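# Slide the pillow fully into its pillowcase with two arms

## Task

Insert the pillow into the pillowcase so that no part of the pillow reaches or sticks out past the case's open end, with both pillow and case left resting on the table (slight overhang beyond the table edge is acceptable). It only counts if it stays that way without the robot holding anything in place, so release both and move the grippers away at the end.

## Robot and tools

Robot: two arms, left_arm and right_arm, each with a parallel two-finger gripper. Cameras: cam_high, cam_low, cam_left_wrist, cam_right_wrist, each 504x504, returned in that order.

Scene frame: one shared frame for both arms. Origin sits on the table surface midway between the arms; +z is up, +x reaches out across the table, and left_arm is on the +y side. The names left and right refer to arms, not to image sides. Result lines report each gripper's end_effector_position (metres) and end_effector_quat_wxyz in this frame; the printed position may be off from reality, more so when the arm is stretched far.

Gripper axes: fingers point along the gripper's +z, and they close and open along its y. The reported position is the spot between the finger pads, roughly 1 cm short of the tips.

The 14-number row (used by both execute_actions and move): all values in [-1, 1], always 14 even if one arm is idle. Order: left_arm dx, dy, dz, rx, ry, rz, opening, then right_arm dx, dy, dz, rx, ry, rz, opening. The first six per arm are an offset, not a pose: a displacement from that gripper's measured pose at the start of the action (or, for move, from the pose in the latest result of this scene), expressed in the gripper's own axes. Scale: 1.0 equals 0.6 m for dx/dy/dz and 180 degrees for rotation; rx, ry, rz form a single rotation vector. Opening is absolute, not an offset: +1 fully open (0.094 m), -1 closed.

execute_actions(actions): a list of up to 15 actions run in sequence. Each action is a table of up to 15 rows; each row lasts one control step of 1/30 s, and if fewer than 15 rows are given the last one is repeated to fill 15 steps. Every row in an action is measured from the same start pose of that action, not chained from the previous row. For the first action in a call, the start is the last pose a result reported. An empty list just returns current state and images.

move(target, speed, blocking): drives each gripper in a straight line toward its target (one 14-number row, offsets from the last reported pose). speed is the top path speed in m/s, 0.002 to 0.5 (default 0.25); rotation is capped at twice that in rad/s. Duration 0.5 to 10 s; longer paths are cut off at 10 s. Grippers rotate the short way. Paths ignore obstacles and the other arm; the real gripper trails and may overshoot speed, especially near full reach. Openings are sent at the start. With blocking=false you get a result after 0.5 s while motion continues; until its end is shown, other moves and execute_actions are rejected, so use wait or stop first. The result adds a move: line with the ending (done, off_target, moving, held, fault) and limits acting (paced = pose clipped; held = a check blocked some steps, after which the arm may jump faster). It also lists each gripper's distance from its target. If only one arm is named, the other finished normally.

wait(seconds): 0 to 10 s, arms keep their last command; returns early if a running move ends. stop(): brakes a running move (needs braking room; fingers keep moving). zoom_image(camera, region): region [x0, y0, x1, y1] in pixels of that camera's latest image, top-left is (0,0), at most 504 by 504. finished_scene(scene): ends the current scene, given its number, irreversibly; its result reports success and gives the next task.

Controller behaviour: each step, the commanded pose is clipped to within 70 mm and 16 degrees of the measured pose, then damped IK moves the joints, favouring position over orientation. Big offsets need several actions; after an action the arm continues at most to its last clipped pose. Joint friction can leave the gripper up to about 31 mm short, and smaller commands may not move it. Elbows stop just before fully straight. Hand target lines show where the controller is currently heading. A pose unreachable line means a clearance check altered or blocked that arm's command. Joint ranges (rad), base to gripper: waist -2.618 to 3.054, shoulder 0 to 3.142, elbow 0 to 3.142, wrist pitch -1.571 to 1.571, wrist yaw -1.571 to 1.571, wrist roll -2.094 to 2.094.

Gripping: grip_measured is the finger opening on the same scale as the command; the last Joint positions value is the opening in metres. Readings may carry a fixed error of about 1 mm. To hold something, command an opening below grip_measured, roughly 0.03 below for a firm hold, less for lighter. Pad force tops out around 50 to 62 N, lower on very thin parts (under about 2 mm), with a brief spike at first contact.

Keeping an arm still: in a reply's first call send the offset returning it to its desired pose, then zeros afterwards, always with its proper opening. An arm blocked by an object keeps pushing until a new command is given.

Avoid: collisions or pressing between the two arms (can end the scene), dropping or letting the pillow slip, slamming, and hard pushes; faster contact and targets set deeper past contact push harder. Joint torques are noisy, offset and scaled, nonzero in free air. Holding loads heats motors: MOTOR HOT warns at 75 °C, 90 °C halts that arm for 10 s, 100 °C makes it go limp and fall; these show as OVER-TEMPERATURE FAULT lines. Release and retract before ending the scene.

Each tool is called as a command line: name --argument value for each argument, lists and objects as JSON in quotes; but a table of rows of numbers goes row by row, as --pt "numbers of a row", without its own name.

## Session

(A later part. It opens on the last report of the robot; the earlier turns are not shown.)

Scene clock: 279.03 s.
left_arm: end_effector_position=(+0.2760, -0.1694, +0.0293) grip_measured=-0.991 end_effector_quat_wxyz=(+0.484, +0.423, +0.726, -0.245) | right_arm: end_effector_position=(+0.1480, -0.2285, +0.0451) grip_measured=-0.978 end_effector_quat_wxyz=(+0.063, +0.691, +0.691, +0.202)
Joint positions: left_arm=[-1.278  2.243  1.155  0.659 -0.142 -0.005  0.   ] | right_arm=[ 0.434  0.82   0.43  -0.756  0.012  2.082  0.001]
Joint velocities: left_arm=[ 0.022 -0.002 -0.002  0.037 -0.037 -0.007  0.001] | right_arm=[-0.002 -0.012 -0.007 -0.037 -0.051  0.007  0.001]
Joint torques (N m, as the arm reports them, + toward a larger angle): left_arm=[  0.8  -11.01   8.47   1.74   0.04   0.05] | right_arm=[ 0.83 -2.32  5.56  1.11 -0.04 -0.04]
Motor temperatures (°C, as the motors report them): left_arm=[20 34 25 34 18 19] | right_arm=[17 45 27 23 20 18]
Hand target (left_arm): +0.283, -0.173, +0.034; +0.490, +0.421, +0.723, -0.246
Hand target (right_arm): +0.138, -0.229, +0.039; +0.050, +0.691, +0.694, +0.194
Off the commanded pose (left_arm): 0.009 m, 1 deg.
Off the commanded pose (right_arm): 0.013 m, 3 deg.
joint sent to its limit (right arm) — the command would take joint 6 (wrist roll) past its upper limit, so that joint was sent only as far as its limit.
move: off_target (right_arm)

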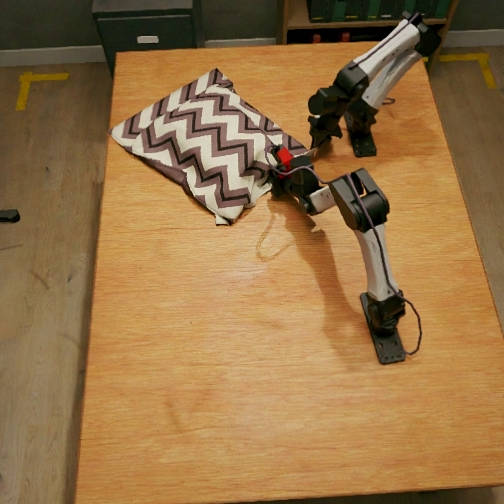

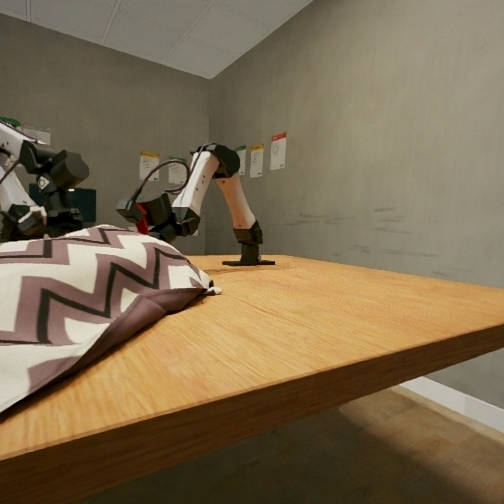

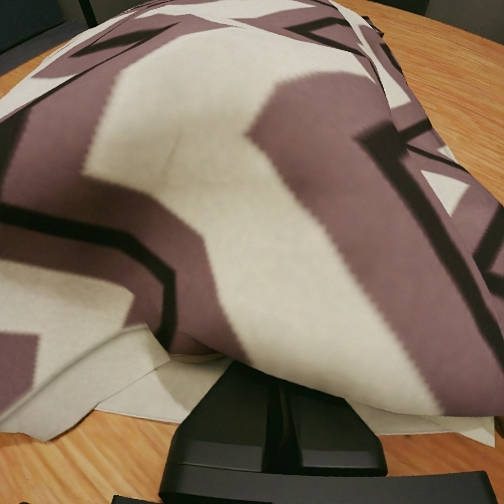

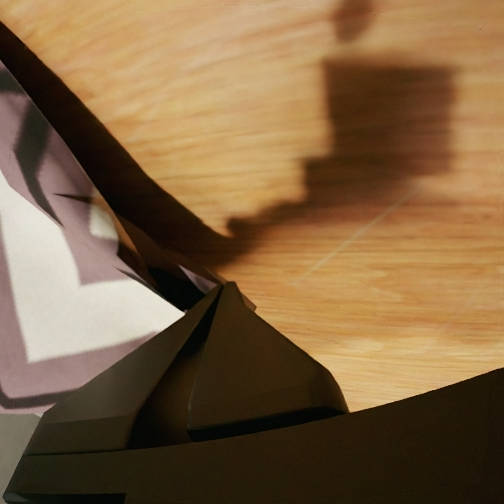

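move --target '[-0.05,0.03,0.13,0,0,0,-1,0.1,0,0,0,0,0,-1]' --speed 0.05

move --target '[0.1,0.06,-0.33,0,0,0,-1,0,0,0,0,0,0,-1]' --speed 0.15

Scene clock: 289.57 s.
left_arm: end_effector_position=(+0.3276, -0.2291, +0.0223) grip_measured=-0.991 end_effector_quat_wxyz=(+0.479, +0.425, +0.727, -0.246) | right_arm: end_effector_position=(+0.1439, -0.1846, +0.0498) grip_measured=-0.978 end_effector_quat_wxyz=(+0.023, +0.635, +0.746, +0.199)
Joint positions: left_arm=[-1.23   2.471  1.583  0.453 -0.091  0.012  0.   ] | right_arm=[ 0.587  0.966  0.507 -0.711 -0.034  2.083  0.001]
Joint velocities: left_arm=[-0.012 -0.002  0.017  0.007 -0.037 -0.037 -0.   ] | right_arm=[ 0.002  0.012  0.002  0.007 -0.037 -0.051  0.001]
Joint torques (N m, as the arm reports them, + toward a larger angle): left_arm=[  0.83 -13.04   9.44   1.69   0.05   0.06] | right_arm=[ 1.    0.36  9.19  1.31 -0.22  0.  ]
Motor temperatures (°C, as the motors report them): left_arm=[20 35 25 35 18 19] | right_arm=[17 41 27 23 20 18]
Hand target (left_arm): +0.335, -0.230, +0.025; +0.484, +0.423, +0.726, -0.245
Hand target (right_arm): +0.147, -0.172, +0.058; +0.007, +0.628, +0.748, +0.214
Off the commanded pose (left_arm): 0.008 m, 1 deg.
Off the commanded pose (right_arm): 0.017 m, 10 deg.
joint sent to its limit (right arm) — the command would take joint 6 (wrist roll) past its upper limit, so that joint was sent only as far as its limit.
move: off_target (right_arm)

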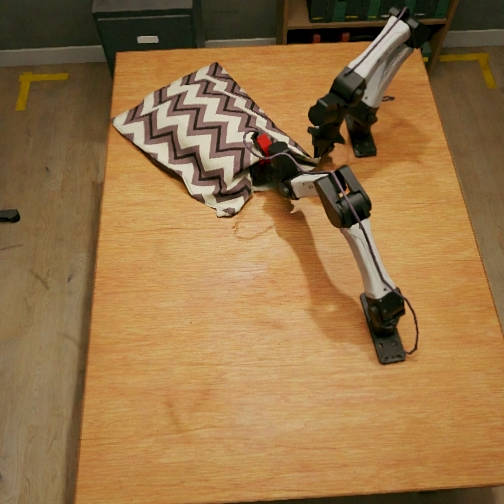

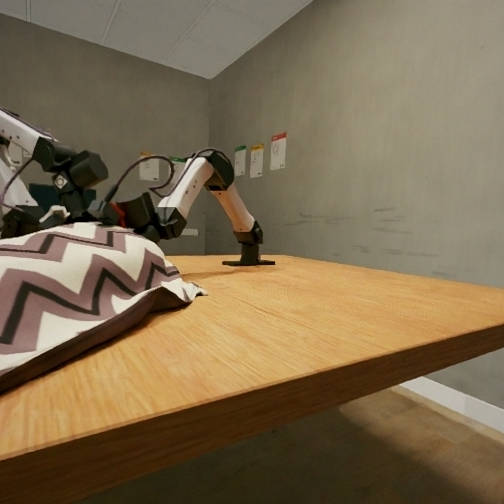

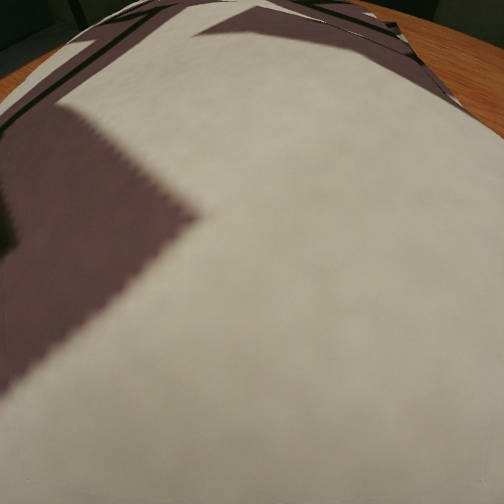

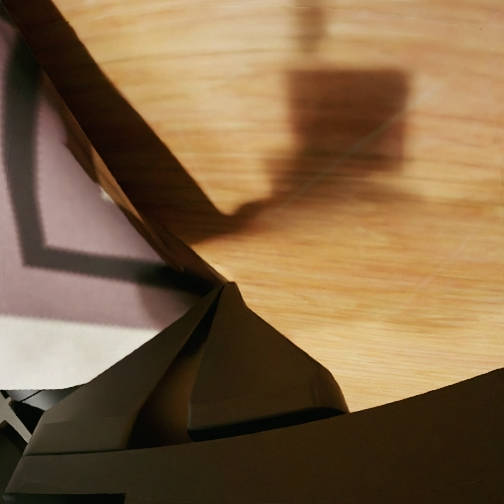

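Scene clock: 291.40 s.
left_arm: end_effector_position=(+0.2486, -0.0388, +0.0469) grip_measured=-0.991 end_effector_quat_wxyz=(+0.469, +0.427, +0.735, -0.240) | right_arm: end_effector_position=(+0.1445, -0.1853, +0.0498) grip_measured=-0.978 end_effector_quat_wxyz=(+0.025, +0.635, +0.746, +0.198)
Joint positions: left_arm=[-1.178  1.836  0.597  0.779 -0.046  0.03   0.   ] | right_arm=[ 0.587  0.966  0.507 -0.711 -0.029  2.083  0.001]
Joint velocities: left_arm=[-0.002 -0.002 -0.007 -0.022  0.051 -0.007  0.   ] | right_arm=[ 0.007 -0.007  0.012  0.037 -0.022  0.022 -0.   ]
Joint torques (N m, as the arm reports them, + toward a larger angle): left_arm=[ 0.64 -9.04  4.63  1.89  0.11  0.06] | right_arm=[ 0.1  -1.37  6.96  1.22 -0.01 -0.08]
Motor temperatures (°C, as the motors report them): left_arm=[20 36 25 35 18 19] | right_arm=[17 41 27 23 20 18]
Hand target (left_arm): +0.250, -0.037, +0.055; +0.480, +0.425, +0.727, -0.246
Hand target (right_arm): +0.144, -0.185, +0.050; +0.022, +0.635, +0.746, +0.199
Off the commanded pose (left_arm): 0.007 m, 2 deg.
Off the commanded pose (right_arm): 0.001 m, 0 deg.
move: done

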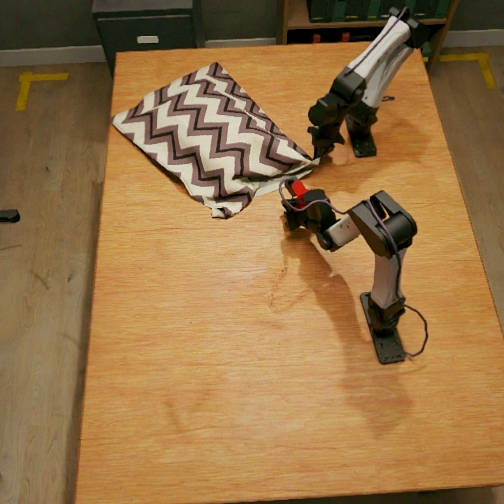

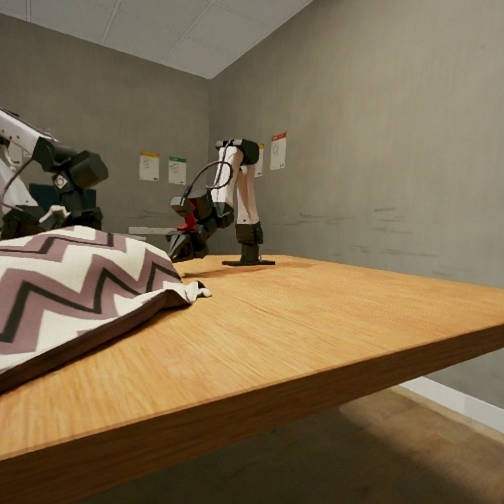

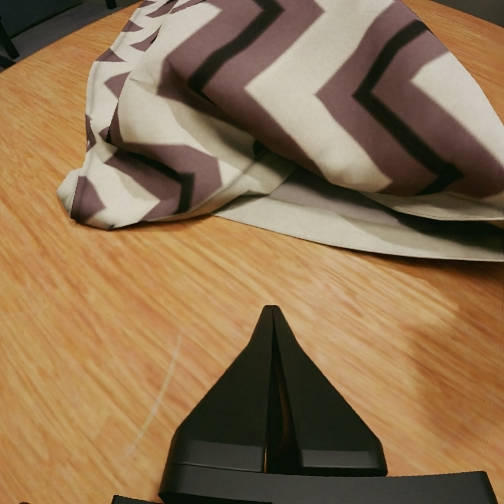

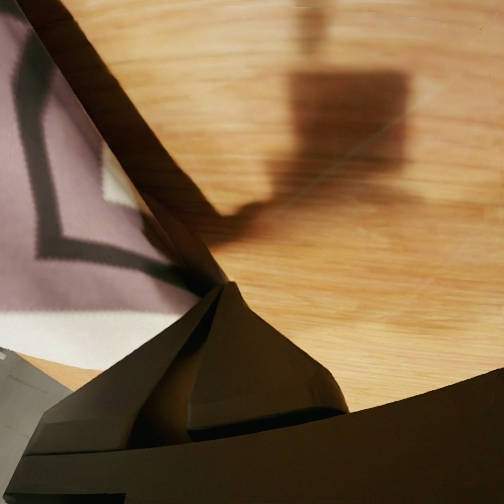

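move --target '[-0.05,0,-0.12,0,0,0,-1,0,0,-0.15,0,0,0,1]' --speed 0.1

finished_scene --scene 1

Scene clock: 297.27 s.
left_arm: end_effector_position=(+0.2235, -0.0001, +0.1079) grip_measured=-0.991 end_effector_quat_wxyz=(+0.471, +0.428, +0.733, -0.241) | right_arm: end_effector_position=(+0.1163, -0.2117, +0.1196) grip_measured=+1.000 end_effector_quat_wxyz=(+0.022, +0.639, +0.748, +0.180)
Joint positions: left_arm=[-1.189  1.431  0.51   0.465 -0.055  0.029  0.   ] | right_arm=[ 0.562  0.811  0.748 -1.145 -0.035  2.06   0.094]
Joint velocities: left_arm=[-0.002  0.002 -0.002 -0.051  0.007 -0.007 -0.   ] | right_arm=[-0.027 -0.037 -0.002 -0.051 -0.022 -0.022  0.   ]
Joint torques (N m, as the arm reports them, + toward a larger angle): left_arm=[-0.93 -6.42  6.12  1.68 -0.04 -0.1 ] | right_arm=[-0.64 -1.79  8.9   1.04 -0.02 -0.12]
Motor temperatures (°C, as the motors report them): left_arm=[20 35 25 35 18 19] | right_arm=[17 39 28 24 20 18]
Hand target (left_arm): +0.220, +0.003, +0.106; +0.469, +0.427, +0.734, -0.240
Hand target (right_arm): +0.119, -0.210, +0.131; +0.025, +0.636, +0.746, +0.198
Off the commanded pose (left_arm): 0.006 m, 0 deg.
Off the commanded pose (right_arm): 0.013 m, 2 deg.
move: off_target (right_arm)

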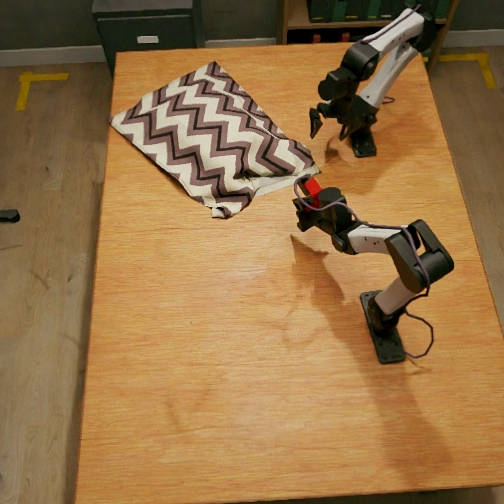

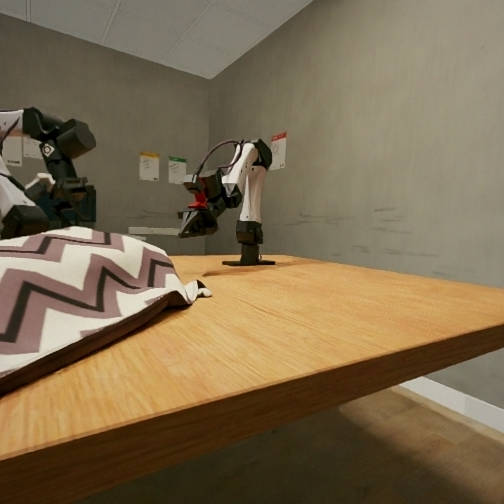

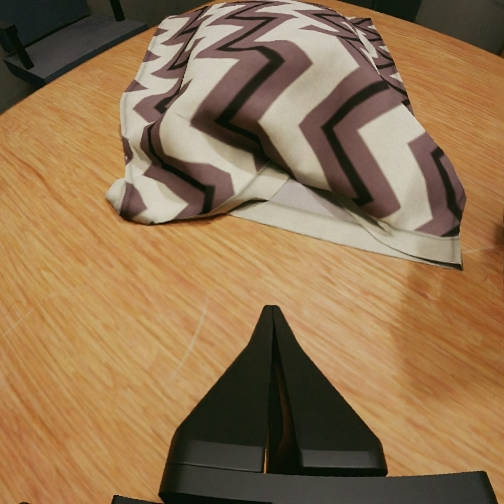

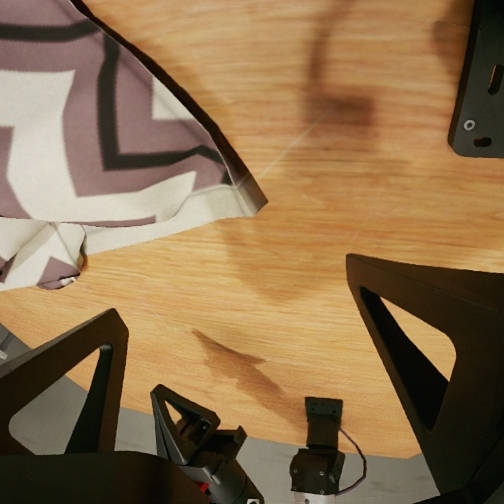

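The scene is finished: the task was done.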